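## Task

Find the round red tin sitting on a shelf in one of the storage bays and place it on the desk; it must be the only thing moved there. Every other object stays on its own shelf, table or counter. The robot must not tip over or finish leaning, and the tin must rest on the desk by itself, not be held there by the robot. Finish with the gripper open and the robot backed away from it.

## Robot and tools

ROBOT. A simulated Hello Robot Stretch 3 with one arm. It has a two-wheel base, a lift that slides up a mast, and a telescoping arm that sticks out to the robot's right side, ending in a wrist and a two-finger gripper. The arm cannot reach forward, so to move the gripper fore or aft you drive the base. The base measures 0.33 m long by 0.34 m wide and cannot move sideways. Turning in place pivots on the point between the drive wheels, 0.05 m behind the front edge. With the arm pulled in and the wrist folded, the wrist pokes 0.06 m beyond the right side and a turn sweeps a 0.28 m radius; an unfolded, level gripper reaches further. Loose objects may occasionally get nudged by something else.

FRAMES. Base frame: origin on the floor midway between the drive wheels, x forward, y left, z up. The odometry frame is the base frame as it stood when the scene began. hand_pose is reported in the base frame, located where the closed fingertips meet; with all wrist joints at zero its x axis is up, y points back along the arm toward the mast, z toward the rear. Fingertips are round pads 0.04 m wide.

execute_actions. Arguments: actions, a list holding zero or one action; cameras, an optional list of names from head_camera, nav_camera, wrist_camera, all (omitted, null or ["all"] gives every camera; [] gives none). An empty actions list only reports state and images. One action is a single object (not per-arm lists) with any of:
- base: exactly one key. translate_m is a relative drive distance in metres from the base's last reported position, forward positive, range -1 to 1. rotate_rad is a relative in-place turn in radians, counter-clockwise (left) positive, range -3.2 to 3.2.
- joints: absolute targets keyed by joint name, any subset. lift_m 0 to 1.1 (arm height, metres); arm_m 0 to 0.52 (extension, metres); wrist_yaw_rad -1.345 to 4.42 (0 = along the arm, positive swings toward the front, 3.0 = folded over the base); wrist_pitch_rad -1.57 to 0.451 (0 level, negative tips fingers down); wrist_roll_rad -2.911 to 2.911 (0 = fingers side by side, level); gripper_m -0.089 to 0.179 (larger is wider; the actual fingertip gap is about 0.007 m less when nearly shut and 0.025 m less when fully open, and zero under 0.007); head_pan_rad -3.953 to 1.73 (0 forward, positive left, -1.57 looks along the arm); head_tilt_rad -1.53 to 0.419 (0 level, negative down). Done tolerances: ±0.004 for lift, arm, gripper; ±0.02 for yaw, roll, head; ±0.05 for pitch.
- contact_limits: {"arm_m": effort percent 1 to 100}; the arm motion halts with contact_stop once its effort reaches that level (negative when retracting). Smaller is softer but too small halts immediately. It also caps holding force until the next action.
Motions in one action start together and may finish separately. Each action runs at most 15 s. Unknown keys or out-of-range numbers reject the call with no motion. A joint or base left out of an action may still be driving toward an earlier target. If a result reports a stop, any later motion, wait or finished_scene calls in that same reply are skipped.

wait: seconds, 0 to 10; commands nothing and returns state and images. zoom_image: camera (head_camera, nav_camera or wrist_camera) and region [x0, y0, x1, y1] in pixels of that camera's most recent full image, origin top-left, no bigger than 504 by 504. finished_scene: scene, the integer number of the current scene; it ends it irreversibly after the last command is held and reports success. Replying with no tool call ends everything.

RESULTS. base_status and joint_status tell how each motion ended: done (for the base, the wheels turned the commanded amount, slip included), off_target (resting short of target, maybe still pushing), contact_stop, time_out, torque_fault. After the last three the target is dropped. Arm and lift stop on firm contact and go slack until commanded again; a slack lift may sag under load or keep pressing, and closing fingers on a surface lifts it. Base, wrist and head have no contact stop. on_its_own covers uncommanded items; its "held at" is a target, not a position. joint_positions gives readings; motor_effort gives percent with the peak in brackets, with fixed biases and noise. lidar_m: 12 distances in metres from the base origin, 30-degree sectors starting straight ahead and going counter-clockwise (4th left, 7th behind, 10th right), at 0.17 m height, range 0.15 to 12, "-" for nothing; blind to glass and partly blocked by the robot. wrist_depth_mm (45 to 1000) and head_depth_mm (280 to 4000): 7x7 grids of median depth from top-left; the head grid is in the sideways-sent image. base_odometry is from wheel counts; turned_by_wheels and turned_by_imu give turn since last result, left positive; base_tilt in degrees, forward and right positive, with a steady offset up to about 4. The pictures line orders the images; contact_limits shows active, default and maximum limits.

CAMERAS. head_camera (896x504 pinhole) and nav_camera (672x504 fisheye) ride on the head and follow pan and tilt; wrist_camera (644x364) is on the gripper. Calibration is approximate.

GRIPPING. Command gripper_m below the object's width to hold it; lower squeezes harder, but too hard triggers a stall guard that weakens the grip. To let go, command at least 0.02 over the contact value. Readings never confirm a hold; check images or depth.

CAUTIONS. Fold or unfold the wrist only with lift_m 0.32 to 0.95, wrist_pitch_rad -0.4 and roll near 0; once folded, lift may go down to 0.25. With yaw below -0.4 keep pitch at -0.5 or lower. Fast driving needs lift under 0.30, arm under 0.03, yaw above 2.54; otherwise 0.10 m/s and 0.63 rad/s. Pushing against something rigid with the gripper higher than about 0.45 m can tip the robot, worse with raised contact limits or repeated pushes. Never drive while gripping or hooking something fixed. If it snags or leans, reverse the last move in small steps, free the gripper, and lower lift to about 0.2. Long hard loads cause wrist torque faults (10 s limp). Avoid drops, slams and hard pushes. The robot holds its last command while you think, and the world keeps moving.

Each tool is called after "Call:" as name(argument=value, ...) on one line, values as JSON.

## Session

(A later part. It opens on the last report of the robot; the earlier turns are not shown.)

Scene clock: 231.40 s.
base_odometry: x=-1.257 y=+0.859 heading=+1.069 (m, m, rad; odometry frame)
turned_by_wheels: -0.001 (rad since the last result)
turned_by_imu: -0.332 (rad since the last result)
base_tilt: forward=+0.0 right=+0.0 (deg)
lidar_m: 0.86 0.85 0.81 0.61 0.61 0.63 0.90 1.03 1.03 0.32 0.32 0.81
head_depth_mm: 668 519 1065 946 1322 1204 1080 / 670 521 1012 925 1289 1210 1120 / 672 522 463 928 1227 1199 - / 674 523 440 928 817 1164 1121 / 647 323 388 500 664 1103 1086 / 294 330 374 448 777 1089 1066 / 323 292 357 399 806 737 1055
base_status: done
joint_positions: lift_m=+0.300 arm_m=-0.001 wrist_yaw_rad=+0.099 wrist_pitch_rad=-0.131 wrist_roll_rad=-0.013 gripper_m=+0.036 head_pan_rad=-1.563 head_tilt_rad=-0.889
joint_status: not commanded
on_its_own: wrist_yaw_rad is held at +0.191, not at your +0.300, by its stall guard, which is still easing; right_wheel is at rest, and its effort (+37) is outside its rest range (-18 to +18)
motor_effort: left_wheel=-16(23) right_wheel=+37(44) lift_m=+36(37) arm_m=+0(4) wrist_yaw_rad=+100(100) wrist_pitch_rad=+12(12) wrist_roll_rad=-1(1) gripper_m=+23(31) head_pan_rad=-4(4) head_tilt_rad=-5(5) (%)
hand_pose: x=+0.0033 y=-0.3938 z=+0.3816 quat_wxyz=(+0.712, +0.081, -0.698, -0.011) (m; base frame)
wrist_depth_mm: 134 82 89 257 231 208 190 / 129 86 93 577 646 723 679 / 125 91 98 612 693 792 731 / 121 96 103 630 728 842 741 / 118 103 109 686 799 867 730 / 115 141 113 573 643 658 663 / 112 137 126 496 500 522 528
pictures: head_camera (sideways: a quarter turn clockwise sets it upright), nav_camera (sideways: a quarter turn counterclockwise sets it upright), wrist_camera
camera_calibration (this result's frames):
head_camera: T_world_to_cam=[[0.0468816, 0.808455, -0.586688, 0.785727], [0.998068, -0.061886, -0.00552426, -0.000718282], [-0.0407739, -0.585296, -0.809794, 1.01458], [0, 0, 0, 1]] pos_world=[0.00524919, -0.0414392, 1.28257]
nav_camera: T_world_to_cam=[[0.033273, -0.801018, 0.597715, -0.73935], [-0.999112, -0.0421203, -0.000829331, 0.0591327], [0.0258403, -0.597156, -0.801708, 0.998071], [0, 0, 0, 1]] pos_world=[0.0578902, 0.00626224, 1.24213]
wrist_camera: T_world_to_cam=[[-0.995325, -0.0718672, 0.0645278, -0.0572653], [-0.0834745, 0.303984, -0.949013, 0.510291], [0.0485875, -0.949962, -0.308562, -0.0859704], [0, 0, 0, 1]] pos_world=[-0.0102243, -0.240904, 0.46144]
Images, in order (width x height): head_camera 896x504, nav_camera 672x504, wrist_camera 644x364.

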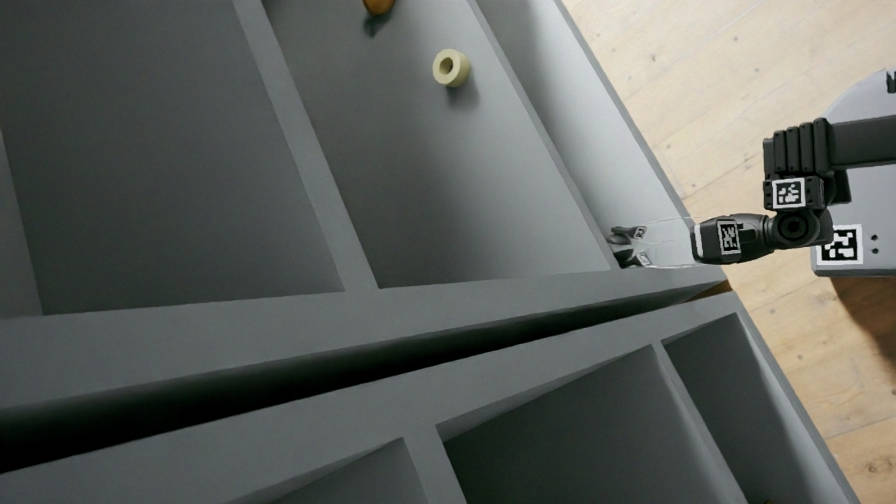

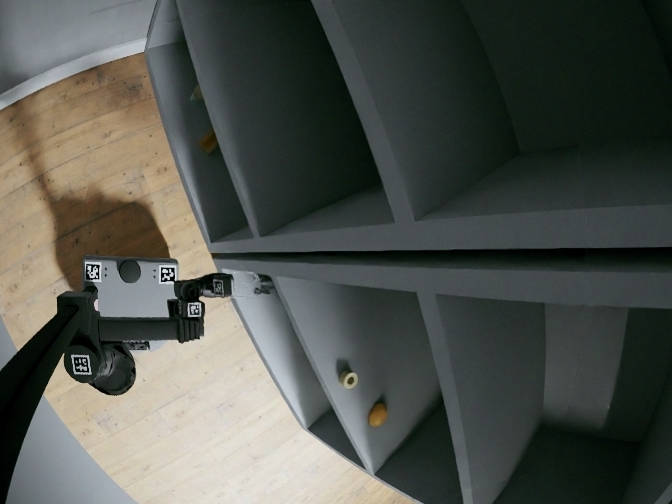

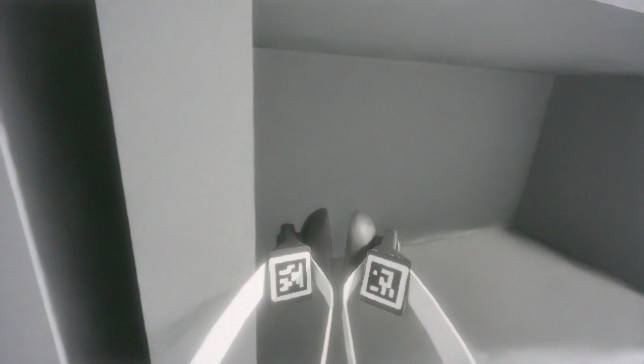

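Call:
execute_actions(actions=[{"base":{"translate_m":-0.3}}], cameras=[])

Call:
execute_actions(actions=[{"base":{"rotate_rad":0.35},"joints":{"wrist_yaw_rad":1.2}}], cameras=[])

Call:
execute_actions(actions=[{"base":{"translate_m":0.55}}], cameras=[])

Call:
execute_actions(actions=[{"joints":{"wrist_yaw_rad":0.7}}])

Scene clock: 247.10 s.
base_odometry: x=-1.402 y=+0.596 heading=+1.069 (m, m, rad; odometry frame)
turned_by_wheels: +0.000 (rad since the last result)
turned_by_imu: +0.000 (rad since the last result)
base_tilt: forward=+0.1 right=+0.0 (deg)
lidar_m: 1.14 1.12 0.62 0.47 0.47 0.49 0.69 2.65 0.85 0.93 0.47 0.48
head_depth_mm: 670 904 1015 1230 1367 1206 1079 / 670 1010 1092 1324 1344 1211 1115 / 670 562 1090 960 1320 1214 - / 672 540 1095 928 1291 1234 1119 / 673 523 1090 926 1243 1198 1084 / 676 524 1046 930 855 1176 1085 / 677 524 1019 931 823 1064 1087
base_status: done
joint_positions: lift_m=+0.300 arm_m=-0.001 wrist_yaw_rad=+0.026 wrist_pitch_rad=-0.121 wrist_roll_rad=-0.013 gripper_m=+0.037 head_pan_rad=-1.563 head_tilt_rad=-0.889
joint_status: not commanded
on_its_own: wrist_yaw_rad is held at +0.027, not at your +0.300, by its stall guard, which is not easing now
motor_effort: left_wheel=+3(9) right_wheel=-2(6) lift_m=+37(37) arm_m=+0(1) wrist_yaw_rad=+2(13) wrist_pitch_rad=+8(11) wrist_roll_rad=-1(1) gripper_m=+1(3) head_pan_rad=-3(3) head_tilt_rad=-5(5) (%)
hand_pose: x=-0.0150 y=-0.3955 z=+0.3840 quat_wxyz=(+0.711, +0.052, -0.700, -0.034) (m; base frame)
wrist_depth_mm: 323 285 252 252 282 342 447 / 531 587 644 732 763 554 468 / 557 634 689 790 831 606 506 / 586 639 716 846 877 608 - / 593 662 736 842 820 626 - / 571 604 596 638 659 620 820 / 474 481 481 495 512 566 636
pictures: none
No camera images: the call's "cameras" was empty. Leave "cameras" out to get every camera's image.

Scene clock: 248.67 s.
base_odometry: x=-1.402 y=+0.596 heading=+1.419 (m, m, rad; odometry frame)
turned_by_wheels: +0.350 (rad since the last result)
turned_by_imu: +0.344 (rad since the last result)
base_tilt: forward=+0.0 right=+0.0 (deg)
lidar_m: 1.12 0.75 0.50 0.46 0.47 0.59 2.33 0.84 0.90 0.91 0.47 1.16
head_depth_mm: 668 519 1093 912 1294 1207 1083 / 669 520 1092 926 1293 1210 1112 / 671 522 1062 926 1268 1209 - / 672 523 1070 925 1246 1208 - / 675 522 1040 928 1240 1201 1071 / 674 524 941 883 903 1187 1087 / 652 525 532 651 847 1182 1087
base_status: done
joint_positions: lift_m=+0.300 arm_m=-0.001 wrist_yaw_rad=+1.198 wrist_pitch_rad=-0.121 wrist_roll_rad=-0.013 gripper_m=+0.037 head_pan_rad=-1.563 head_tilt_rad=-0.889
joint_status: all done
motor_effort: left_wheel=-4(9) right_wheel=+3(7) lift_m=+37(37) arm_m=+1(0) wrist_yaw_rad=+2(3) wrist_pitch_rad=+8(8) wrist_roll_rad=-1(1) gripper_m=+1(0) head_pan_rad=-3(3) head_tilt_rad=-5(5) (%)
hand_pose: x=+0.2128 y=-0.2358 z=+0.3841 quat_wxyz=(+0.611, +0.431, -0.555, +0.366) (m; base frame)
wrist_depth_mm: 797 853 978 - 369 255 208 / 837 919 - - 876 262 209 / 810 942 - - 999 269 211 / 894 960 - - - 284 221 / 889 931 997 836 901 292 232 / 693 729 729 685 653 304 249 / 567 566 594 582 501 288 297
pictures: none
No camera images: the call's "cameras" was empty. Leave "cameras" out to get every camera's image.

Scene clock: 255.33 s.
base_odometry: x=-1.318 y=+1.140 heading=+1.419 (m, m, rad; odometry frame)
turned_by_wheels: +0.000 (rad since the last result)
turned_by_imu: +0.004 (rad since the last result)
base_tilt: forward=+0.1 right=+0.0 (deg)
lidar_m: 0.57 0.58 0.57 0.53 0.53 0.67 2.87 1.32 0.50 0.84 0.85 0.62
head_depth_mm: 596 519 633 739 925 1207 1079 / 671 522 809 906 1000 1187 1114 / 671 521 465 926 853 1193 - / 674 522 463 927 853 1196 - / 673 524 457 930 837 1183 1070 / 667 523 452 928 834 1174 1086 / 658 525 449 929 821 1165 1088
base_status: done
joint_positions: lift_m=+0.300 arm_m=-0.001 wrist_yaw_rad=+1.198 wrist_pitch_rad=-0.121 wrist_roll_rad=-0.013 gripper_m=+0.037 head_pan_rad=-1.563 head_tilt_rad=-0.889
joint_status: not commanded
motor_effort: left_wheel=-4(7) right_wheel=+3(8) lift_m=+37(37) arm_m=+1(0) wrist_yaw_rad=+2(4) wrist_pitch_rad=+8(8) wrist_roll_rad=-1(1) gripper_m=+1(0) head_pan_rad=-4(4) head_tilt_rad=-5(5) (%)
hand_pose: x=+0.2128 y=-0.2358 z=+0.3841 quat_wxyz=(+0.611, +0.431, -0.554, +0.366) (m; base frame)
wrist_depth_mm: 376 413 474 459 271 207 177 / 392 435 493 516 603 609 493 / 412 456 520 541 641 666 523 / 430 477 557 572 691 681 540 / 448 489 560 608 777 665 540 / 466 523 573 604 650 649 539 / 472 524 589 542 514 541 521
pictures: none
No camera images: the call's "cameras" was empty. Leave "cameras" out to get every camera's image.

Scene clock: 256.47 s.
base_odometry: x=-1.318 y=+1.140 heading=+1.419 (m, m, rad; odometry frame)
turned_by_wheels: +0.000 (rad since the last result)
turned_by_imu: +0.000 (rad since the last result)
base_tilt: forward=+0.0 right=-0.1 (deg)
lidar_m: 0.57 0.58 0.57 0.53 0.53 0.67 2.88 1.32 0.50 0.84 0.84 0.62
head_depth_mm: 595 519 630 737 923 1207 1083 / 669 521 813 905 998 1190 1114 / 670 521 465 924 854 1196 - / 674 522 463 928 854 1188 - / 674 523 457 929 838 1183 1091 / 668 524 452 930 838 1175 1084 / 657 524 449 931 821 1163 1089
base_status: not commanded
joint_positions: lift_m=+0.300 arm_m=-0.001 wrist_yaw_rad=+0.702 wrist_pitch_rad=-0.121 wrist_roll_rad=-0.013 gripper_m=+0.037 head_pan_rad=-1.563 head_tilt_rad=-0.889
joint_status: all done
motor_effort: left_wheel=-4(4) right_wheel=+3(3) lift_m=+37(37) arm_m=+0(0) wrist_yaw_rad=-3(3) wrist_pitch_rad=+8(8) wrist_roll_rad=-1(1) gripper_m=+1(1) head_pan_rad=-5(5) head_tilt_rad=-5(5) (%)
hand_pose: x=+0.1410 y=-0.3361 z=+0.3841 quat_wxyz=(+0.682, +0.282, -0.643, +0.204) (m; base frame)
wrist_depth_mm: 386 296 255 230 209 192 176 / 412 468 629 703 601 510 449 / 423 495 646 750 635 534 466 / 450 505 680 775 651 548 485 / 462 529 664 792 670 561 499 / 490 557 612 625 658 598 522 / 484 496 489 488 518 526 511
pictures: head_camera (sideways: a quarter turn clockwise sets it upright), nav_camera (sideways: a quarter turn counterclockwise sets it upright), wrist_camera
camera_calibration (this result's frames):
head_camera: T_world_to_cam=[[0.0468813, 0.80852, -0.586598, 0.785609], [0.998068, -0.0618857, -0.00553202, -0.000708178], [-0.0407748, -0.585205, -0.809859, 1.01467], [0, 0, 0, 1]] pos_world=[0.00524916, -0.041437, 1.28257]
nav_camera: T_world_to_cam=[[0.0332733, -0.801085, 0.597625, -0.739234], [-0.999112, -0.04212, -0.000833185, 0.0591378], [0.0258394, -0.597067, -0.801775, 0.998158], [0, 0, 0, 1]] pos_world=[0.0578902, 0.0062689, 1.24213]
wrist_camera: T_world_to_cam=[[-0.779296, -0.623319, 0.0645825, -0.132115], [-0.235282, 0.195514, -0.952059, 0.492743], [0.58081, -0.757131, -0.299019, -0.0509967], [0, 0, 0, 1]] pos_world=[0.0425964, -0.217299, 0.462404]
Images, in order (width x height): head_camera 896x504, nav_camera 672x504, wrist_camera 644x364.

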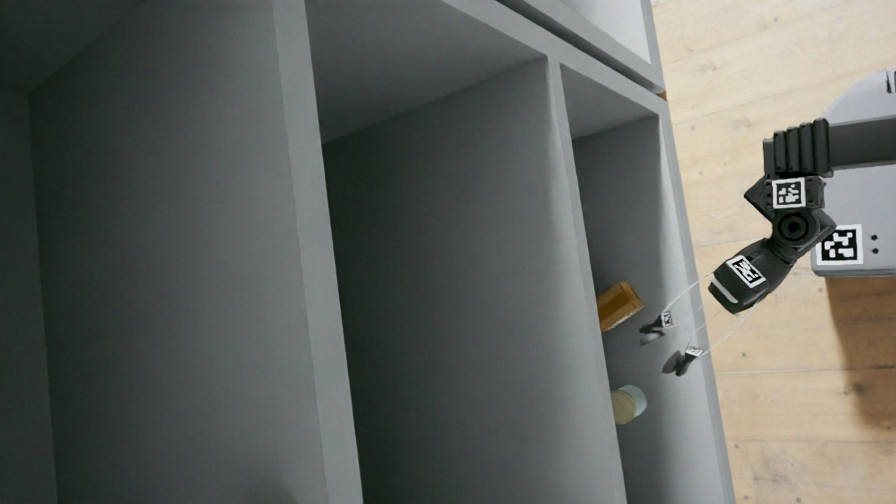

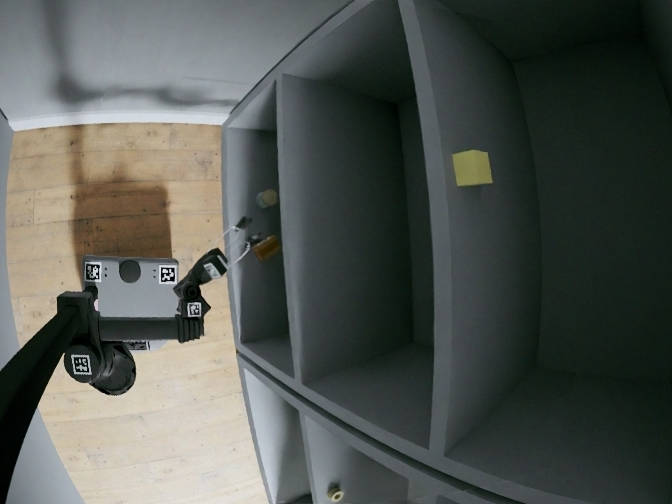

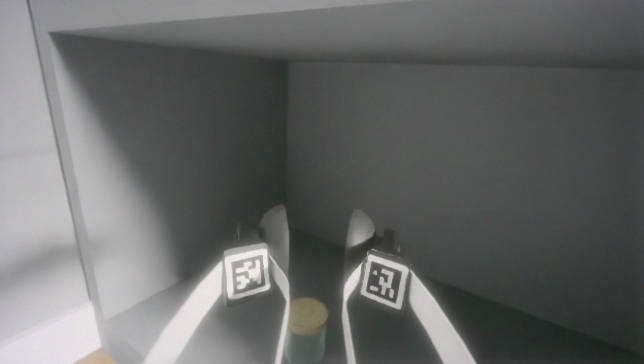

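Call:
execute_actions(actions=[{"base":{"translate_m":-1.0},"joints":{"wrist_yaw_rad":1.55}}], cameras=[])

Call:
execute_actions(actions=[{"base":{"translate_m":-1.0}}], cameras=[])

Call:
execute_actions(actions=[{"base":{"rotate_rad":-1.6},"joints":{"head_pan_rad":0.8,"head_tilt_rad":-0.5}}], cameras=[])

Call:
execute_actions(actions=[{"base":{"translate_m":1.0}}], cameras=["nav_camera"])

Scene clock: 274.50 s.
base_odometry: x=-1.470 y=+0.151 heading=+1.419 (m, m, rad; odometry frame)
turned_by_wheels: +0.000 (rad since the last result)
turned_by_imu: -0.004 (rad since the last result)
base_tilt: forward=+0.1 right=+0.0 (deg)
lidar_m: 1.56 0.67 0.44 0.41 0.41 1.91 2.20 2.23 0.57 0.70 0.94 0.77
head_depth_mm: 500 545 1770 1583 1367 1209 1080 / 619 557 744 903 1343 1211 1114 / 670 557 1041 948 1291 1214 - / 674 540 1096 924 1293 1213 - / 673 540 1083 909 1296 1212 1065 / 676 524 1070 928 1273 1210 1076 / 679 525 1066 931 1248 1200 1088
base_status: done
joint_positions: lift_m=+0.300 arm_m=-0.001 wrist_yaw_rad=+1.548 wrist_pitch_rad=-0.120 wrist_roll_rad=-0.013 gripper_m=+0.037 head_pan_rad=-1.563 head_tilt_rad=-0.889
joint_status: all done
motor_effort: left_wheel=-3(11) right_wheel=+3(3) lift_m=+37(37) arm_m=+0(0) wrist_yaw_rad=+4(3) wrist_pitch_rad=+8(8) wrist_roll_rad=-1(1) gripper_m=+1(1) head_pan_rad=-4(5) head_tilt_rad=-4(5) (%)
hand_pose: x=+0.2301 y=-0.1499 z=+0.3841 quat_wxyz=(+0.538, +0.521, -0.471, +0.466) (m; base frame)
wrist_depth_mm: 829 - - - - 516 523 / 837 - - - - 540 573 / 814 - - - - 584 614 / 826 - - - - 623 650 / 801 949 - - 800 655 697 / 716 728 732 764 696 669 687 / 570 570 591 601 610 548 530
pictures: none
No camera images: the call's "cameras" was empty. Leave "cameras" out to get every camera's image.

Scene clock: 285.67 s.
base_odometry: x=-1.621 y=-0.837 heading=+1.419 (m, m, rad; odometry frame)
turned_by_wheels: +0.000 (rad since the last result)
turned_by_imu: -0.004 (rad since the last result)
base_tilt: forward=+0.1 right=+0.0 (deg)
lidar_m: 1.69 0.75 0.87 1.87 1.51 0.99 1.21 1.22 1.53 2.48 1.14 0.94
head_depth_mm: 2189 2176 1868 1579 1365 1207 1081 / 2308 2284 1857 1572 1371 1206 1115 / 2256 2284 1865 1577 1364 1211 - / 2222 2256 1870 1574 1368 1215 - / 2181 2271 1865 1592 1369 1219 1060 / 2132 2296 1864 1583 1376 1211 1076 / 2112 2284 1868 1589 1374 1216 1090
base_status: done
joint_positions: lift_m=+0.300 arm_m=-0.001 wrist_yaw_rad=+1.548 wrist_pitch_rad=-0.120 wrist_roll_rad=-0.013 gripper_m=+0.037 head_pan_rad=-1.563 head_tilt_rad=-0.889
joint_status: not commanded
motor_effort: left_wheel=-2(11) right_wheel=+2(3) lift_m=+37(37) arm_m=+0(0) wrist_yaw_rad=+3(3) wrist_pitch_rad=+8(8) wrist_roll_rad=-1(1) gripper_m=+1(0) head_pan_rad=-4(4) head_tilt_rad=-5(5) (%)
hand_pose: x=+0.2301 y=-0.1499 z=+0.3841 quat_wxyz=(+0.538, +0.521, -0.471, +0.466) (m; base frame)
wrist_depth_mm: 624 - - - - 646 682 / 644 - - - - 690 710 / 635 - - - - 726 751 / 655 - - - - 754 795 / 651 924 - - - 809 868 / 658 719 727 756 793 817 825 / 562 582 587 614 612 632 631
pictures: none
No camera images: the call's "cameras" was empty. Leave "cameras" out to get every camera's image.

Scene clock: 289.17 s.
base_odometry: x=-1.621 y=-0.837 heading=-0.181 (m, m, rad; odometry frame)
turned_by_wheels: -1.600 (rad since the last result)
turned_by_imu: -1.573 (rad since the last result)
base_tilt: forward=+0.1 right=+0.0 (deg)
lidar_m: 2.48 1.18 0.94 1.70 0.78 0.85 1.87 1.21 0.99 1.21 1.22 1.50
head_depth_mm: 1818 2106 2362 2407 1818 1451 1215 / 2156 2277 2310 2334 1820 1457 1217 / 2283 2518 2720 2436 1830 1470 1219 / 1007 1100 1208 1350 1523 1471 1226 / 879 949 1034 1125 1248 1395 1235 / 780 837 925 1284 1584 1448 1237 / 1298 1459 1183 1487 1752 1489 1234
base_status: done
joint_positions: lift_m=+0.300 arm_m=-0.001 wrist_yaw_rad=+1.548 wrist_pitch_rad=-0.120 wrist_roll_rad=-0.013 gripper_m=+0.037 head_pan_rad=+0.793 head_tilt_rad=-0.507
joint_status: all done
motor_effort: left_wheel=+5(11) right_wheel=-4(7) lift_m=+37(37) arm_m=+0(0) wrist_yaw_rad=+2(1) wrist_pitch_rad=+8(8) wrist_roll_rad=-1(1) gripper_m=+0(1) head_pan_rad=+4(52) head_tilt_rad=+4(29) (%)
hand_pose: x=+0.2301 y=-0.1498 z=+0.3841 quat_wxyz=(+0.538, +0.521, -0.471, +0.466) (m; base frame)
wrist_depth_mm: - - - - - - - / - - - - - - - / - - - - - - - / - - - - - - - / 947 951 - - - - - / 689 723 738 768 764 806 821 / 569 572 585 603 607 628 654
pictures: none
No camera images: the call's "cameras" was empty. Leave "cameras" out to get every camera's image.

Scene clock: 300.33 s.
base_odometry: x=-0.638 y=-1.017 heading=-0.181 (m, m, rad; odometry frame)
turned_by_wheels: +0.000 (rad since the last result)
turned_by_imu: +0.008 (rad since the last result)
base_tilt: forward=+0.0 right=+0.0 (deg)
lidar_m: 1.49 1.43 1.33 0.85 0.85 1.53 2.86 1.75 1.16 1.06 1.06 1.29
head_depth_mm: 1224 1330 1447 1605 1731 1450 1217 / 1306 1416 1554 1723 1800 1464 1221 / 1370 1501 1647 1856 1832 1461 1221 / 1230 1345 1482 1638 1736 1476 1224 / 1112 1243 1809 1719 1779 1478 1225 / 1675 1773 2079 2125 1857 1486 1232 / 1736 1826 1949 2122 1869 1487 1240
base_status: done
joint_positions: lift_m=+0.300 arm_m=-0.001 wrist_yaw_rad=+1.548 wrist_pitch_rad=-0.120 wrist_roll_rad=-0.013 gripper_m=+0.037 head_pan_rad=+0.793 head_tilt_rad=-0.507
joint_status: not commanded
motor_effort: left_wheel=+3(13) right_wheel=-3(3) lift_m=+37(37) arm_m=+0(0) wrist_yaw_rad=+2(2) wrist_pitch_rad=+8(8) wrist_roll_rad=-1(1) gripper_m=+2(1) head_pan_rad=+4(3) head_tilt_rad=+4(4) (%)
hand_pose: x=+0.2301 y=-0.1498 z=+0.3841 quat_wxyz=(+0.538, +0.521, -0.471, +0.466) (m; base frame)
wrist_depth_mm: - - - - - - 850 / - - - - - - 863 / - - - - - - 845 / - - - - - - 887 / 926 962 - - - - 854 / 696 725 721 737 784 813 800 / 567 569 572 596 613 627 639
pictures: nav_camera (sideways: a quarter turn counterclockwise sets it upright)
camera_calibration (this result's frames):
nav_camera: T_world_to_cam=[[0.346064, 0.389974, 0.853323, -1.0744], [0.734622, -0.678369, 0.0120942, 0.0317291], [0.583584, 0.622685, -0.521242, 0.629866], [0, 0, 0, 1]] pos_world=[-0.0190788, 0.0483034, 1.24474]
Images, in order (width x height): nav_camera 672x504.

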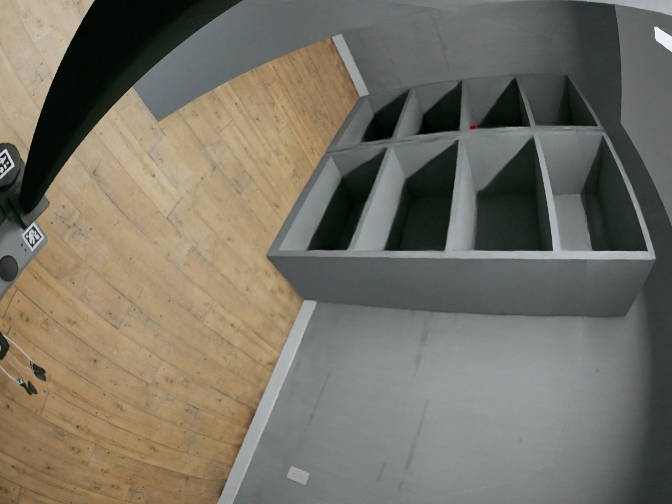

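Call:
execute_actions(actions=[{"base":{"translate_m":0.5}}], cameras=[])

Call:
execute_actions(actions=[{"base":{"rotate_rad":1.6},"joints":{"head_pan_rad":-1.2,"head_tilt_rad":-0.5}}], cameras=[])

Call:
execute_actions(actions=[{"base":{"translate_m":1.0},"joints":{"lift_m":0.9}}], cameras=[])

Call:
execute_actions(actions=[{"base":{"translate_m":0.6}}])

Scene clock: 316.10 s.
base_odometry: x=-0.146 y=-1.107 heading=-0.181 (m, m, rad; odometry frame)
turned_by_wheels: +0.000 (rad since the last result)
turned_by_imu: +0.005 (rad since the last result)
base_tilt: forward=+0.0 right=+0.0 (deg)
lidar_m: 1.00 1.01 1.06 1.87 1.05 1.15 2.32 1.66 1.07 0.95 0.97 1.09
head_depth_mm: 813 882 960 1060 1184 1329 1216 / 862 937 1033 1144 1290 1400 1215 / 915 1001 1111 1238 1409 1461 1220 / 975 1076 1194 1352 1555 1477 1228 / 1043 1158 1296 1451 1624 1469 1232 / 1036 1119 1195 1293 1407 1439 1237 / 935 994 1062 1137 1256 1451 1239
base_status: done
joint_positions: lift_m=+0.300 arm_m=-0.001 wrist_yaw_rad=+1.548 wrist_pitch_rad=-0.120 wrist_roll_rad=-0.013 gripper_m=+0.037 head_pan_rad=+0.793 head_tilt_rad=-0.507
joint_status: not commanded
motor_effort: left_wheel=+3(11) right_wheel=-2(3) lift_m=+37(37) arm_m=+0(0) wrist_yaw_rad=+1(2) wrist_pitch_rad=+8(8) wrist_roll_rad=-1(1) gripper_m=+0(1) head_pan_rad=+4(4) head_tilt_rad=+3(3) (%)
hand_pose: x=+0.2301 y=-0.1498 z=+0.3841 quat_wxyz=(+0.538, +0.521, -0.471, +0.466) (m; base frame)
wrist_depth_mm: 775 817 865 893 931 989 765 / 807 850 902 936 995 - 780 / 841 888 924 990 - - 780 / 881 914 994 - - - 790 / 898 975 986 962 - - 788 / 708 713 729 781 777 798 778 / 568 576 584 605 620 624 649
pictures: none
No camera images: the call's "cameras" was empty. Leave "cameras" out to get every camera's image.

Scene clock: 319.57 s.
base_odometry: x=-0.146 y=-1.107 heading=+1.419 (m, m, rad; odometry frame)
turned_by_wheels: +1.600 (rad since the last result)
turned_by_imu: +1.574 (rad since the last result)
base_tilt: forward=+0.0 right=+0.0 (deg)
lidar_m: 1.87 1.00 1.17 3.36 1.60 1.06 0.95 0.97 1.08 1.00 1.01 1.06
head_depth_mm: 774 844 934 1041 1188 1332 1213 / 791 863 956 1069 1219 1367 1221 / 808 886 982 1105 1253 1395 1218 / 821 907 1009 1138 1302 1430 1224 / 840 929 1032 1169 1344 1460 1233 / 857 953 1066 1206 1393 1488 1232 / 879 975 1095 1247 1440 1489 1239
base_status: done
joint_positions: lift_m=+0.300 arm_m=-0.001 wrist_yaw_rad=+1.548 wrist_pitch_rad=-0.120 wrist_roll_rad=-0.013 gripper_m=+0.037 head_pan_rad=-1.193 head_tilt_rad=-0.507
joint_status: all done
motor_effort: left_wheel=-4(10) right_wheel=+3(8) lift_m=+37(37) arm_m=+0(0) wrist_yaw_rad=+2(4) wrist_pitch_rad=+8(8) wrist_roll_rad=-1(1) gripper_m=+0(1) head_pan_rad=-4(49) head_tilt_rad=+4(7) (%)
hand_pose: x=+0.2301 y=-0.1498 z=+0.3841 quat_wxyz=(+0.538, +0.521, -0.471, +0.466) (m; base frame)
wrist_depth_mm: 774 - - - 853 875 853 / 786 - - - 878 913 837 / 816 - - - 963 982 840 / 831 - - - - - 850 / 849 949 - - - - 816 / 707 705 736 746 793 824 772 / 561 577 593 593 622 639 664
pictures: none
No camera images: the call's "cameras" was empty. Leave "cameras" out to get every camera's image.

Scene clock: 330.73 s.
base_odometry: x=+0.006 y=-0.119 heading=+1.419 (m, m, rad; odometry frame)
turned_by_wheels: +0.000 (rad since the last result)
turned_by_imu: +0.008 (rad since the last result)
base_tilt: forward=+0.1 right=+0.0 (deg)
lidar_m: 1.79 0.82 0.55 0.51 2.71 2.12 1.95 1.42 0.95 0.41 0.87 0.91
head_depth_mm: 581 480 409 413 459 1102 1189 / 677 744 798 583 490 781 687 / 692 759 819 586 492 868 740 / 705 779 832 590 986 871 - / 724 797 847 593 988 876 774 / 742 818 870 596 1025 882 1091 / 755 841 894 602 1034 881 1139
base_status: done
joint_positions: lift_m=+0.900 arm_m=-0.001 wrist_yaw_rad=+1.548 wrist_pitch_rad=-0.119 wrist_roll_rad=-0.013 gripper_m=+0.037 head_pan_rad=-1.193 head_tilt_rad=-0.507
joint_status: all done
motor_effort: left_wheel=-5(7) right_wheel=+3(9) lift_m=+46(48) arm_m=+0(0) wrist_yaw_rad=+1(2) wrist_pitch_rad=+8(8) wrist_roll_rad=-1(1) gripper_m=+0(0) head_pan_rad=-4(4) head_tilt_rad=+3(4) (%)
hand_pose: x=+0.2301 y=-0.1498 z=+0.9841 quat_wxyz=(+0.538, +0.521, -0.471, +0.467) (m; base frame)
wrist_depth_mm: 966 - - - 732 741 692 / 945 - - - 771 774 722 / 967 - - - 764 621 652 / 956 - - - 831 370 289 / 973 - - - 884 934 286 / 963 - - - 884 876 685 / 958 - - - 742 722 670
pictures: none
No camera images: the call's "cameras" was empty. Leave "cameras" out to get every camera's image.

Scene clock: 337.90 s.
base_odometry: x=+0.097 y=+0.474 heading=+1.419 (m, m, rad; odometry frame)
turned_by_wheels: +0.000 (rad since the last result)
turned_by_imu: +0.005 (rad since the last result)
base_tilt: forward=+0.0 right=+0.0 (deg)
lidar_m: 1.20 0.93 0.62 0.57 0.58 0.74 2.55 0.72 0.81 0.79 0.40 0.44
head_depth_mm: 608 664 723 578 435 827 736 / 621 681 743 582 437 841 721 / 636 696 762 585 439 867 742 / 643 707 767 590 440 872 - / 514 541 572 561 460 686 665 / 394 410 427 446 452 535 645 / 320 330 354 389 461 549 728
base_status: done
joint_positions: lift_m=+0.900 arm_m=-0.001 wrist_yaw_rad=+1.548 wrist_pitch_rad=-0.119 wrist_roll_rad=-0.013 gripper_m=+0.037 head_pan_rad=-1.193 head_tilt_rad=-0.507
joint_status: not commanded
motor_effort: left_wheel=-5(7) right_wheel=+3(7) lift_m=+46(46) arm_m=+0(0) wrist_yaw_rad=+2(2) wrist_pitch_rad=+8(8) wrist_roll_rad=-1(1) gripper_m=+0(0) head_pan_rad=-4(4) head_tilt_rad=+4(4) (%)
hand_pose: x=+0.2301 y=-0.1498 z=+0.9841 quat_wxyz=(+0.538, +0.521, -0.471, +0.467) (m; base frame)
wrist_depth_mm: 945 988 - - - 896 184 / - - - - - 885 185 / - - - - 623 261 185 / - - - - - 257 184 / - - - - - 267 189 / - - - - 910 274 200 / - - - - 701 257 220
pictures: head_camera (sideways: a quarter turn clockwise sets it upright), nav_camera (sideways: a quarter turn counterclockwise sets it upright), wrist_camera
camera_calibration (this result's frames):
head_camera: T_world_to_cam=[[-0.146629, 0.513193, -0.845655, 1.12441], [0.951748, 0.306176, 0.0207805, -0.0346854], [0.269583, -0.801804, -0.533325, 0.653093], [0, 0, 0, 1]] pos_world=[0.0218206, -0.042769, 1.2999]
nav_camera: T_world_to_cam=[[0.217327, -0.473895, 0.853342, -1.07364], [-0.916982, -0.398746, 0.0120954, 0.0418024], [0.334535, -0.785128, -0.521211, 0.631345], [0, 0, 0, 1]] pos_world=[0.0604559, 0.00356376, 1.24474]
wrist_camera: T_world_to_cam=[[-0.0500033, -0.996661, 0.064553, -0.209028], [-0.301323, -0.0465676, -0.952384, 1.02776], [0.95221, -0.0670737, -0.297988, 0.234626], [0, 0, 0, 1]] pos_world=[0.0758217, -0.144733, 1.06223]
Images, in order (width x height): head_camera 896x504, nav_camera 672x504, wrist_camera 644x364.

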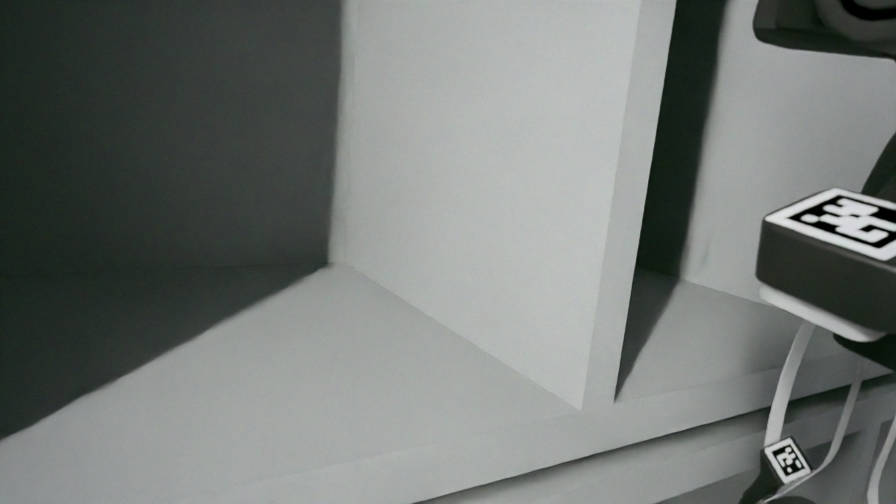

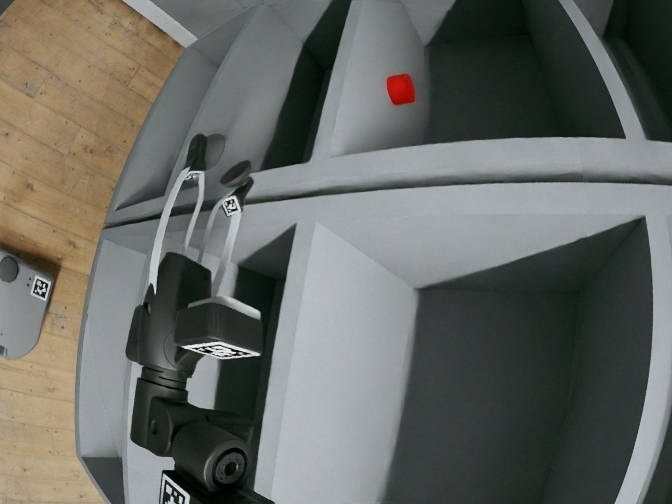

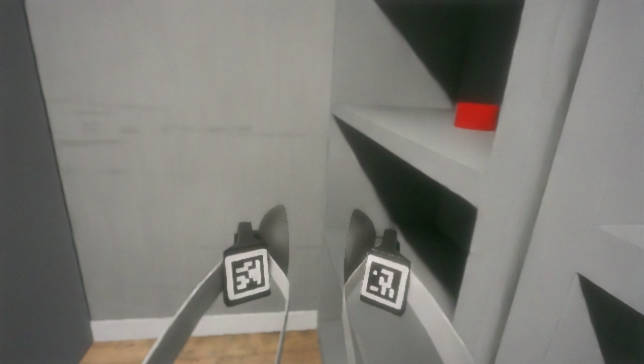

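Call:
execute_actions(actions=[{"base":{"translate_m":0.66},"joints":{"lift_m":0.96,"wrist_pitch_rad":0,"gripper_m":0.14,"head_pan_rad":-1.57,"head_tilt_rad":-0.7}}], cameras=[])

Call:
execute_actions(actions=[{"joints":{"wrist_yaw_rad":0.0}}])

Scene clock: 358.23 s.
base_odometry: x=+0.197 y=+1.127 heading=+1.419 (m, m, rad; odometry frame)
turned_by_wheels: +0.000 (rad since the last result)
turned_by_imu: +0.006 (rad since the last result)
base_tilt: forward=+0.0 right=+0.0 (deg)
lidar_m: 0.54 0.55 0.70 0.65 0.66 0.84 3.20 0.44 0.45 0.72 0.73 0.56
head_depth_mm: 613 679 573 482 - 733 922 / 605 689 576 459 - - 1013 / 596 676 578 461 - - 1006 / 586 665 579 447 385 - 853 / 577 656 537 448 380 - 1009 / 571 644 585 450 386 - 669 / 561 634 588 452 - - 659
base_status: done
joint_positions: lift_m=+0.960 arm_m=-0.001 wrist_yaw_rad=+1.548 wrist_pitch_rad=-0.020 wrist_roll_rad=-0.013 gripper_m=+0.140 head_pan_rad=-1.563 head_tilt_rad=-0.691
joint_status: all done
motor_effort: left_wheel=-5(6) right_wheel=+3(8) lift_m=+46(47) arm_m=+0(0) wrist_yaw_rad=+2(2) wrist_pitch_rad=+8(9) wrist_roll_rad=-1(1) gripper_m=+1(99) head_pan_rad=-3(33) head_tilt_rad=-4(20) (%)
hand_pose: x=+0.2343 y=-0.1499 z=+1.0693 quat_wxyz=(+0.514, +0.496, -0.497, +0.493) (m; base frame)
wrist_depth_mm: 410 420 441 452 424 437 453 / 414 435 449 471 437 458 474 / 439 455 470 480 458 478 488 / 453 465 485 502 474 498 512 / 465 477 508 515 404 430 444 / 472 - 522 547 293 298 294 / 498 522 547 565 515 205 222
pictures: none
No camera images: the call's "cameras" was empty. Leave "cameras" out to get every camera's image.

Scene clock: 360.00 s.
base_odometry: x=+0.197 y=+1.127 heading=+1.419 (m, m, rad; odometry frame)
turned_by_wheels: +0.000 (rad since the last result)
turned_by_imu: +0.000 (rad since the last result)
base_tilt: forward=+0.0 right=+0.0 (deg)
lidar_m: 0.54 0.55 0.70 0.65 0.66 0.83 3.20 0.44 0.45 0.72 0.73 0.56
head_depth_mm: 615 678 572 482 - - - / 605 688 602 459 - - 1025 / 594 676 590 - - - 1023 / 587 667 580 - 617 772 709 / 577 655 608 449 379 773 696 / 570 642 586 450 376 776 696 / 561 633 589 451 371 776 685
base_status: not commanded
joint_positions: lift_m=+0.960 arm_m=-0.001 wrist_yaw_rad=+0.002 wrist_pitch_rad=-0.020 wrist_roll_rad=-0.013 gripper_m=+0.140 head_pan_rad=-1.563 head_tilt_rad=-0.691
joint_status: all done
motor_effort: left_wheel=-5(5) right_wheel=+3(3) lift_m=+45(45) arm_m=+0(0) wrist_yaw_rad=-2(3) wrist_pitch_rad=+8(8) wrist_roll_rad=-1(1) gripper_m=+1(0) head_pan_rad=-4(4) head_tilt_rad=-4(4) (%)
hand_pose: x=-0.0209 y=-0.3998 z=+1.0693 quat_wxyz=(+0.712, +0.008, -0.702, -0.007) (m; base frame)
wrist_depth_mm: 411 422 440 453 463 438 304 / 432 434 451 469 487 436 308 / 438 453 473 477 497 431 304 / 457 470 487 514 521 431 303 / 345 383 311 389 411 393 306 / 249 - 207 267 274 301 278 / 194 197 201 207 210 206 222
pictures: head_camera (sideways: a quarter turn clockwise sets it upright), nav_camera (sideways: a quarter turn counterclockwise sets it upright), wrist_camera
camera_calibration (this result's frames):
head_camera: T_world_to_cam=[[0.0476685, 0.677136, -0.734312, 0.978082], [0.998085, -0.0612984, 0.00826601, -0.0186722], [-0.0394149, -0.7333, -0.678762, 0.844176], [0, 0, 0, 1]] pos_world=[0.00528581, -0.044406, 1.29137]
nav_camera: T_world_to_cam=[[0.0324676, -0.667637, 0.743778, -0.929678], [-0.999103, -0.0419235, 0.00598132, 0.0502653], [0.0271885, -0.743305, -0.668399, 0.824699], [0, 0, 0, 1]] pos_world=[0.0579823, -0.0055766, 1.2424]
wrist_camera: T_world_to_cam=[[-0.997608, 0.0315527, 0.061504, -0.0816532], [-0.0538037, 0.204179, -0.977454, 1.15388], [-0.0433991, -0.978425, -0.201993, -0.00556644], [0, 0, 0, 1]] pos_world=[-0.0196167, -0.238468, 1.13176]
Images, in order (width x height): head_camera 896x504, nav_camera 672x504, wrist_camera 644x364.

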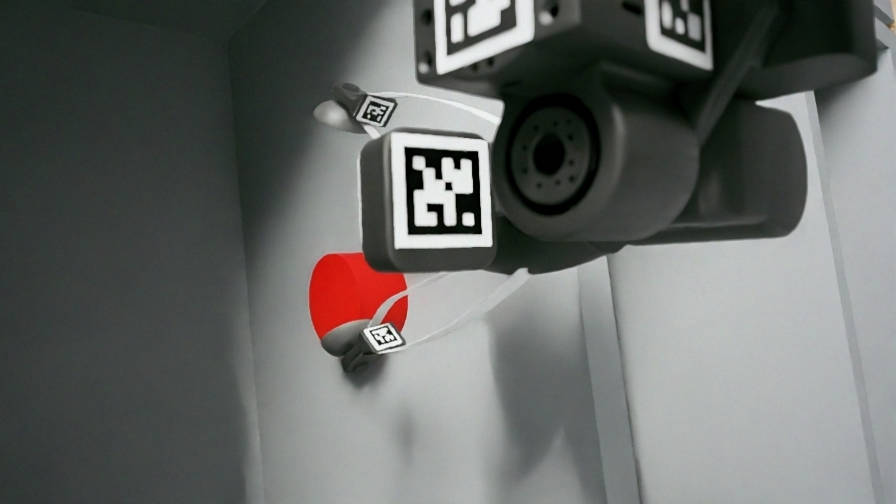

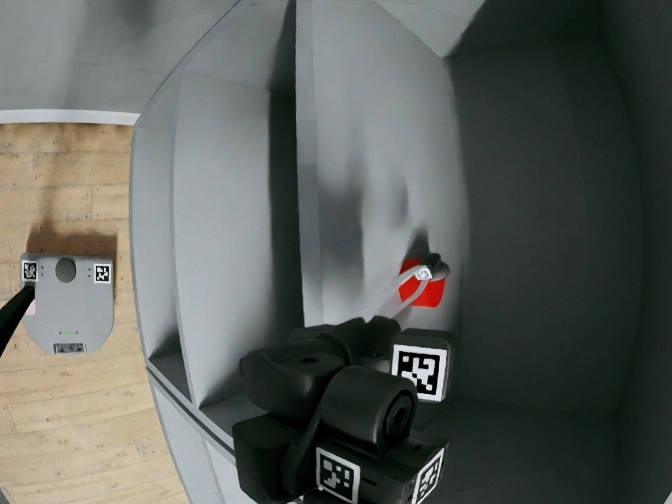

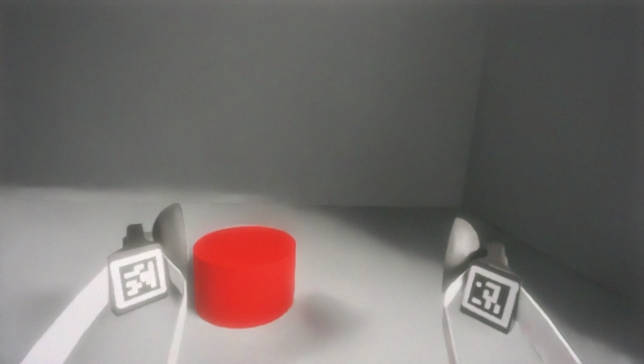

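Call:
execute_actions(actions=[{"base":{"translate_m":0.045},"joints":{"lift_m":0.91}}], cameras=[])

Call:
execute_actions(actions=[{"joints":{"arm_m":0.07}}], cameras=["wrist_camera","head_camera"])

Scene clock: 367.93 s.
base_odometry: x=+0.203 y=+1.171 heading=+1.418 (m, m, rad; odometry frame)
turned_by_wheels: +0.000 (rad since the last result)
turned_by_imu: +0.001 (rad since the last result)
base_tilt: forward=+0.0 right=+0.0 (deg)
lidar_m: 0.50 0.51 0.64 0.65 0.66 0.84 3.25 0.47 0.50 0.72 0.72 0.52
head_depth_mm: 610 690 572 442 - - - / 600 683 574 431 389 - 1025 / 592 673 576 476 - - 1027 / 582 659 493 463 - 770 859 / 574 650 583 434 375 774 696 / 566 639 584 450 373 776 683 / 558 628 588 452 366 777 683
base_status: done
joint_positions: lift_m=+0.910 arm_m=-0.001 wrist_yaw_rad=+0.002 wrist_pitch_rad=-0.020 wrist_roll_rad=-0.013 gripper_m=+0.140 head_pan_rad=-1.563 head_tilt_rad=-0.691
joint_status: all done
motor_effort: left_wheel=-4(7) right_wheel=+3(8) lift_m=+36(39) arm_m=+0(0) wrist_yaw_rad=-2(2) wrist_pitch_rad=+8(8) wrist_roll_rad=-1(1) gripper_m=+1(0) head_pan_rad=-3(3) head_tilt_rad=-5(4) (%)
hand_pose: x=-0.0210 y=-0.3998 z=+1.0197 quat_wxyz=(+0.712, +0.008, -0.702, -0.007) (m; base frame)
wrist_depth_mm: 411 428 436 447 460 467 358 / 419 434 445 463 483 488 352 / 433 445 464 476 497 497 349 / 371 392 406 236 485 442 349 / 225 249 224 199 263 279 292 / 163 - 170 175 180 194 193 / - 128 132 135 138 135 145
pictures: none
No camera images: the call's "cameras" was empty. Leave "cameras" out to get every camera's image.

Scene clock: 369.63 s.
base_odometry: x=+0.203 y=+1.171 heading=+1.418 (m, m, rad; odometry frame)
turned_by_wheels: +0.000 (rad since the last result)
turned_by_imu: +0.029 (rad since the last result)
base_tilt: forward=-1.4 right=-2.3 (deg)
lidar_m: 0.50 0.51 0.65 0.65 0.66 0.85 3.25 0.48 0.51 0.72 0.69 0.52
head_depth_mm: 645 730 615 510 - 746 1006 / 637 722 624 - - 752 1034 / 630 711 631 - - 771 1020 / 623 701 545 - 879 787 1020 / 617 693 646 481 422 797 731 / 609 684 649 486 417 804 717 / 602 676 659 491 416 808 720
base_status: not commanded
joint_positions: lift_m=+0.910 arm_m=+0.069 wrist_yaw_rad=+0.015 wrist_pitch_rad=-0.084 wrist_roll_rad=-0.014 gripper_m=+0.140 head_pan_rad=-1.563 head_tilt_rad=-0.692
joint_status: all done
on_its_own: arm_m is at rest, and its effort (+17) is outside its rest range (-14 to +14); wrist_yaw_rad is at rest, and its effort (-18) is outside its rest range (-12 to +12); wrist_pitch_rad is at rest, and its effort (+34) is outside its rest range (-20 to +32)
motor_effort: left_wheel=-6(9) right_wheel=+1(3) lift_m=+39(39) arm_m=+17(16) wrist_yaw_rad=-18(28) wrist_pitch_rad=+34(35) wrist_roll_rad=-1(1) gripper_m=+1(0) head_pan_rad=-4(5) head_tilt_rad=-4(4) (%)
hand_pose: x=-0.0177 y=-0.4668 z=+1.0034 quat_wxyz=(+0.712, +0.035, -0.701, -0.024) (m; base frame)
wrist_depth_mm: 394 401 414 416 421 426 348 / 411 415 427 440 445 451 349 / 424 431 446 451 455 464 349 / 396 408 417 439 463 448 345 / 245 266 221 174 266 272 277 / 183 - 181 176 188 199 193 / - 140 143 144 146 141 149
pictures: head_camera (sideways: a quarter turn clockwise sets it upright), wrist_camera
camera_calibration (this result's frames):
head_camera: T_world_to_cam=[[0.0479509, 0.677629, -0.733839, 0.977465], [0.998059, -0.0617261, 0.00821769, -0.0186091], [-0.0397285, -0.732809, -0.679273, 0.844843], [0, 0, 0, 1]] pos_world=[0.00526698, -0.0443983, 1.29133]
wrist_camera: T_world_to_cam=[[-0.997829, 0.0149803, 0.0641253, -0.0826778], [-0.057876, 0.265035, -0.9625, 1.11659], [-0.0314139, -0.964123, -0.263592, -0.0156165], [0, 0, 0, 1]] pos_world=[-0.0183653, -0.309752, 1.0759]
Images, in order (width x height): head_camera 896x504, wrist_camera 644x364.

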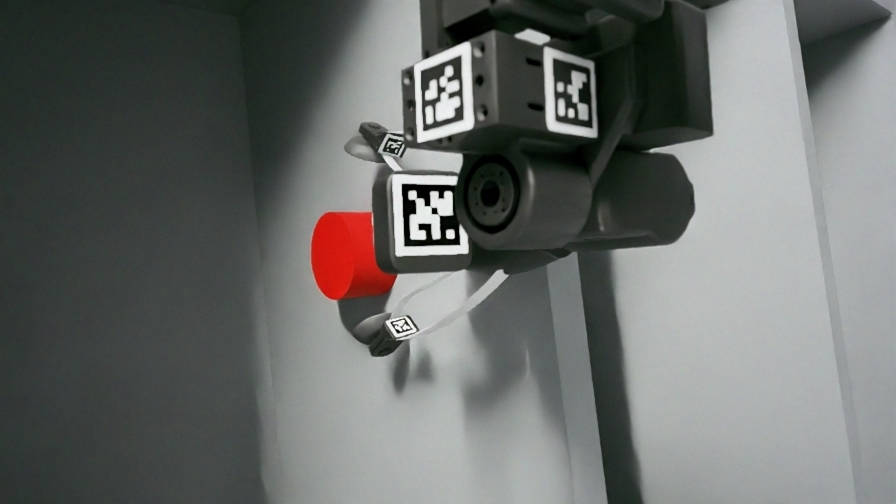

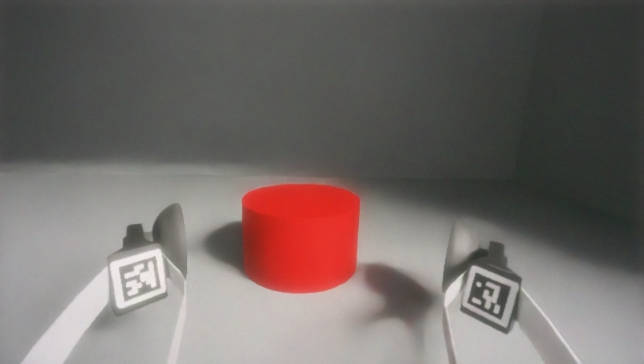

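Wrist body scrapes the shelf edge and tilts the robot. Retract, raise, pitch down.

Call:
execute_actions(actions=[{"joints":{"arm_m":0.0}}], cameras=[])

Call:
execute_actions(actions=[{"joints":{"lift_m":1.0,"wrist_pitch_rad":-0.3}}], cameras=[])

Call:
execute_actions(actions=[{"joints":{"arm_m":0.09}}], cameras=["wrist_camera","head_camera"])

Scene clock: 378.90 s.
base_odometry: x=+0.203 y=+1.171 heading=+1.419 (m, m, rad; odometry frame)
turned_by_wheels: +0.000 (rad since the last result)
turned_by_imu: -0.066 (rad since the last result)
base_tilt: forward=+0.0 right=+0.0 (deg)
lidar_m: 0.50 0.51 0.63 0.65 0.66 0.81 3.24 0.47 0.48 0.72 0.72 0.52
head_depth_mm: 623 686 571 442 - - - / 610 688 574 430 390 - 1022 / 599 681 575 467 - - 1023 / 587 668 533 461 - 771 1004 / 577 653 581 434 374 773 696 / 566 638 584 449 371 774 681 / 557 625 586 450 366 776 670
base_status: not commanded
joint_positions: lift_m=+0.910 arm_m=+0.000 wrist_yaw_rad=+0.001 wrist_pitch_rad=-0.021 wrist_roll_rad=-0.014 gripper_m=+0.140 head_pan_rad=-1.564 head_tilt_rad=-0.693
joint_status: all done
motor_effort: left_wheel=+2(8) right_wheel=-1(19) lift_m=+39(39) arm_m=-3(13) wrist_yaw_rad=-1(18) wrist_pitch_rad=+8(34) wrist_roll_rad=+0(0) gripper_m=+0(1) head_pan_rad=-3(3) head_tilt_rad=-4(4) (%)
hand_pose: x=-0.0212 y=-0.4009 z=+1.0192 quat_wxyz=(+0.712, +0.008, -0.702, -0.007) (m; base frame)
wrist_depth_mm: 399 417 426 452 471 457 325 / 415 425 453 473 490 458 326 / 427 439 453 483 517 453 321 / 367 389 350 390 484 429 315 / 223 250 203 216 262 276 288 / 163 - 169 174 179 194 192 / - 127 130 134 138 134 144
pictures: none
No camera images: the call's "cameras" was empty. Leave "cameras" out to get every camera's image.

Scene clock: 380.57 s.
base_odometry: x=+0.203 y=+1.171 heading=+1.419 (m, m, rad; odometry frame)
turned_by_wheels: +0.000 (rad since the last result)
turned_by_imu: +0.000 (rad since the last result)
base_tilt: forward=+0.1 right=+0.0 (deg)
lidar_m: 0.50 0.51 0.63 0.65 0.66 0.81 3.22 0.47 0.48 0.72 0.72 0.52
head_depth_mm: 623 687 - - - - 1022 / 612 690 586 - - - 1023 / 599 682 629 - - - 1012 / 587 668 605 - 382 772 707 / 577 653 581 434 375 772 695 / 566 640 584 449 372 776 682 / 556 626 586 451 366 777 671
base_status: not commanded
joint_positions: lift_m=+1.000 arm_m=+0.000 wrist_yaw_rad=+0.001 wrist_pitch_rad=-0.315 wrist_roll_rad=-0.015 gripper_m=+0.140 head_pan_rad=-1.564 head_tilt_rad=-0.693
joint_status: all done
motor_effort: left_wheel=+3(3) right_wheel=-2(1) lift_m=+46(46) arm_m=-3(3) wrist_yaw_rad=-2(2) wrist_pitch_rad=+6(59) wrist_roll_rad=+0(0) gripper_m=+1(1) head_pan_rad=-4(4) head_tilt_rad=-4(3) (%)
hand_pose: x=-0.0213 y=-0.3815 z=+1.0364 quat_wxyz=(+0.704, +0.112, -0.693, -0.110) (m; base frame)
wrist_depth_mm: 387 400 419 431 452 447 325 / 417 433 450 463 485 451 322 / 399 408 431 453 479 431 324 / 287 296 246 251 331 342 312 / 227 241 227 233 248 261 265 / 191 - 194 198 200 211 211 / - 160 163 166 170 167 176
pictures: none
No camera images: the call's "cameras" was empty. Leave "cameras" out to get every camera's image.

Scene clock: 382.47 s.
base_odometry: x=+0.203 y=+1.171 heading=+1.419 (m, m, rad; odometry frame)
turned_by_wheels: +0.000 (rad since the last result)
turned_by_imu: +0.000 (rad since the last result)
base_tilt: forward=+0.0 right=+0.0 (deg)
lidar_m: 0.50 0.51 0.63 0.65 0.66 0.81 3.25 0.47 0.48 0.72 0.72 0.52
head_depth_mm: 622 - - - 826 768 988 / 610 - - - 397 767 1022 / 599 669 - - 387 769 1007 / 588 656 - 432 382 772 708 / 576 652 605 447 374 771 693 / 565 641 582 449 371 774 680 / 555 628 585 451 366 776 671
base_status: not commanded
joint_positions: lift_m=+1.000 arm_m=+0.090 wrist_yaw_rad=+0.001 wrist_pitch_rad=-0.315 wrist_roll_rad=-0.015 gripper_m=+0.140 head_pan_rad=-1.564 head_tilt_rad=-0.693
joint_status: all done
motor_effort: left_wheel=+3(3) right_wheel=-2(1) lift_m=+45(46) arm_m=+4(6) wrist_yaw_rad=-1(1) wrist_pitch_rad=+6(6) wrist_roll_rad=+0(0) gripper_m=+0(2) head_pan_rad=-3(4) head_tilt_rad=-3(3) (%)
hand_pose: x=-0.0213 y=-0.4708 z=+1.0362 quat_wxyz=(+0.704, +0.112, -0.693, -0.110) (m; base frame)
wrist_depth_mm: 315 328 336 350 366 374 308 / 340 353 362 375 392 400 312 / 356 372 387 403 419 416 306 / 288 296 307 319 327 336 309 / 227 241 166 186 249 259 264 / 191 - 141 159 201 214 210 / - 160 153 161 169 168 176
pictures: head_camera (sideways: a quarter turn clockwise sets it upright), wrist_camera
camera_calibration (this result's frames):
head_camera: T_world_to_cam=[[0.0482561, 0.678445, -0.733065, 0.976453], [0.998031, -0.0621937, 0.00813855, -0.0185059], [-0.0400704, -0.732014, -0.68011, 0.845933], [0, 0, 0, 1]] pos_world=[0.00524651, -0.0443858, 1.29128]
wrist_camera: T_world_to_cam=[[-0.99742, 0.0129977, 0.070607, -0.0959231], [-0.0557396, 0.479643, -0.875692, 1.16017], [-0.0452481, -0.877368, -0.477681, 0.251532], [0, 0, 0, 1]] pos_world=[-0.0196269, -0.334534, 1.14287]
Images, in order (width x height): head_camera 896x504, wrist_camera 644x364.

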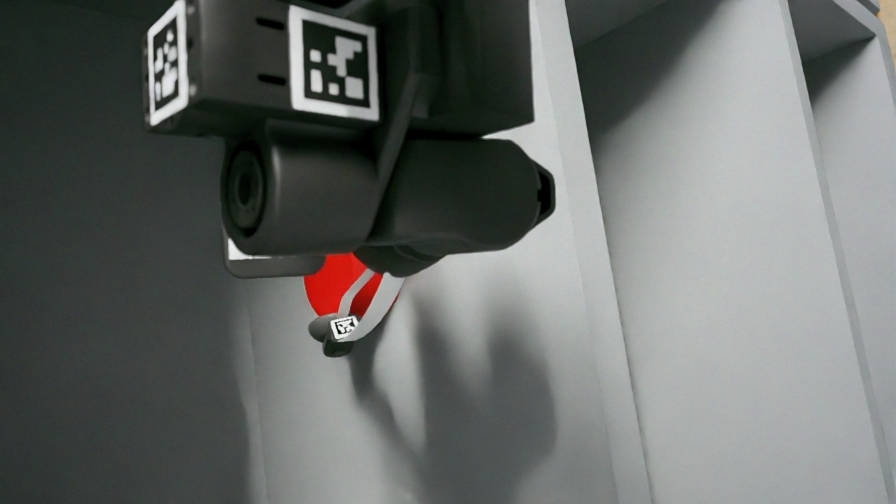

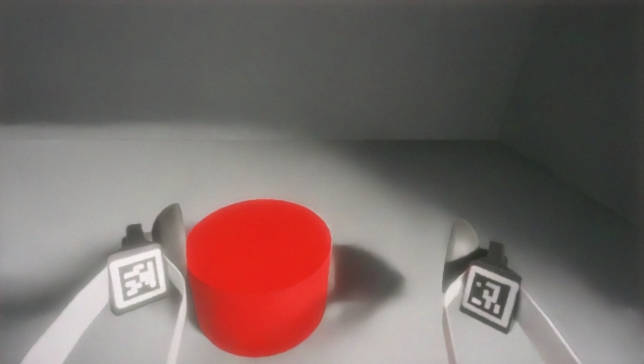

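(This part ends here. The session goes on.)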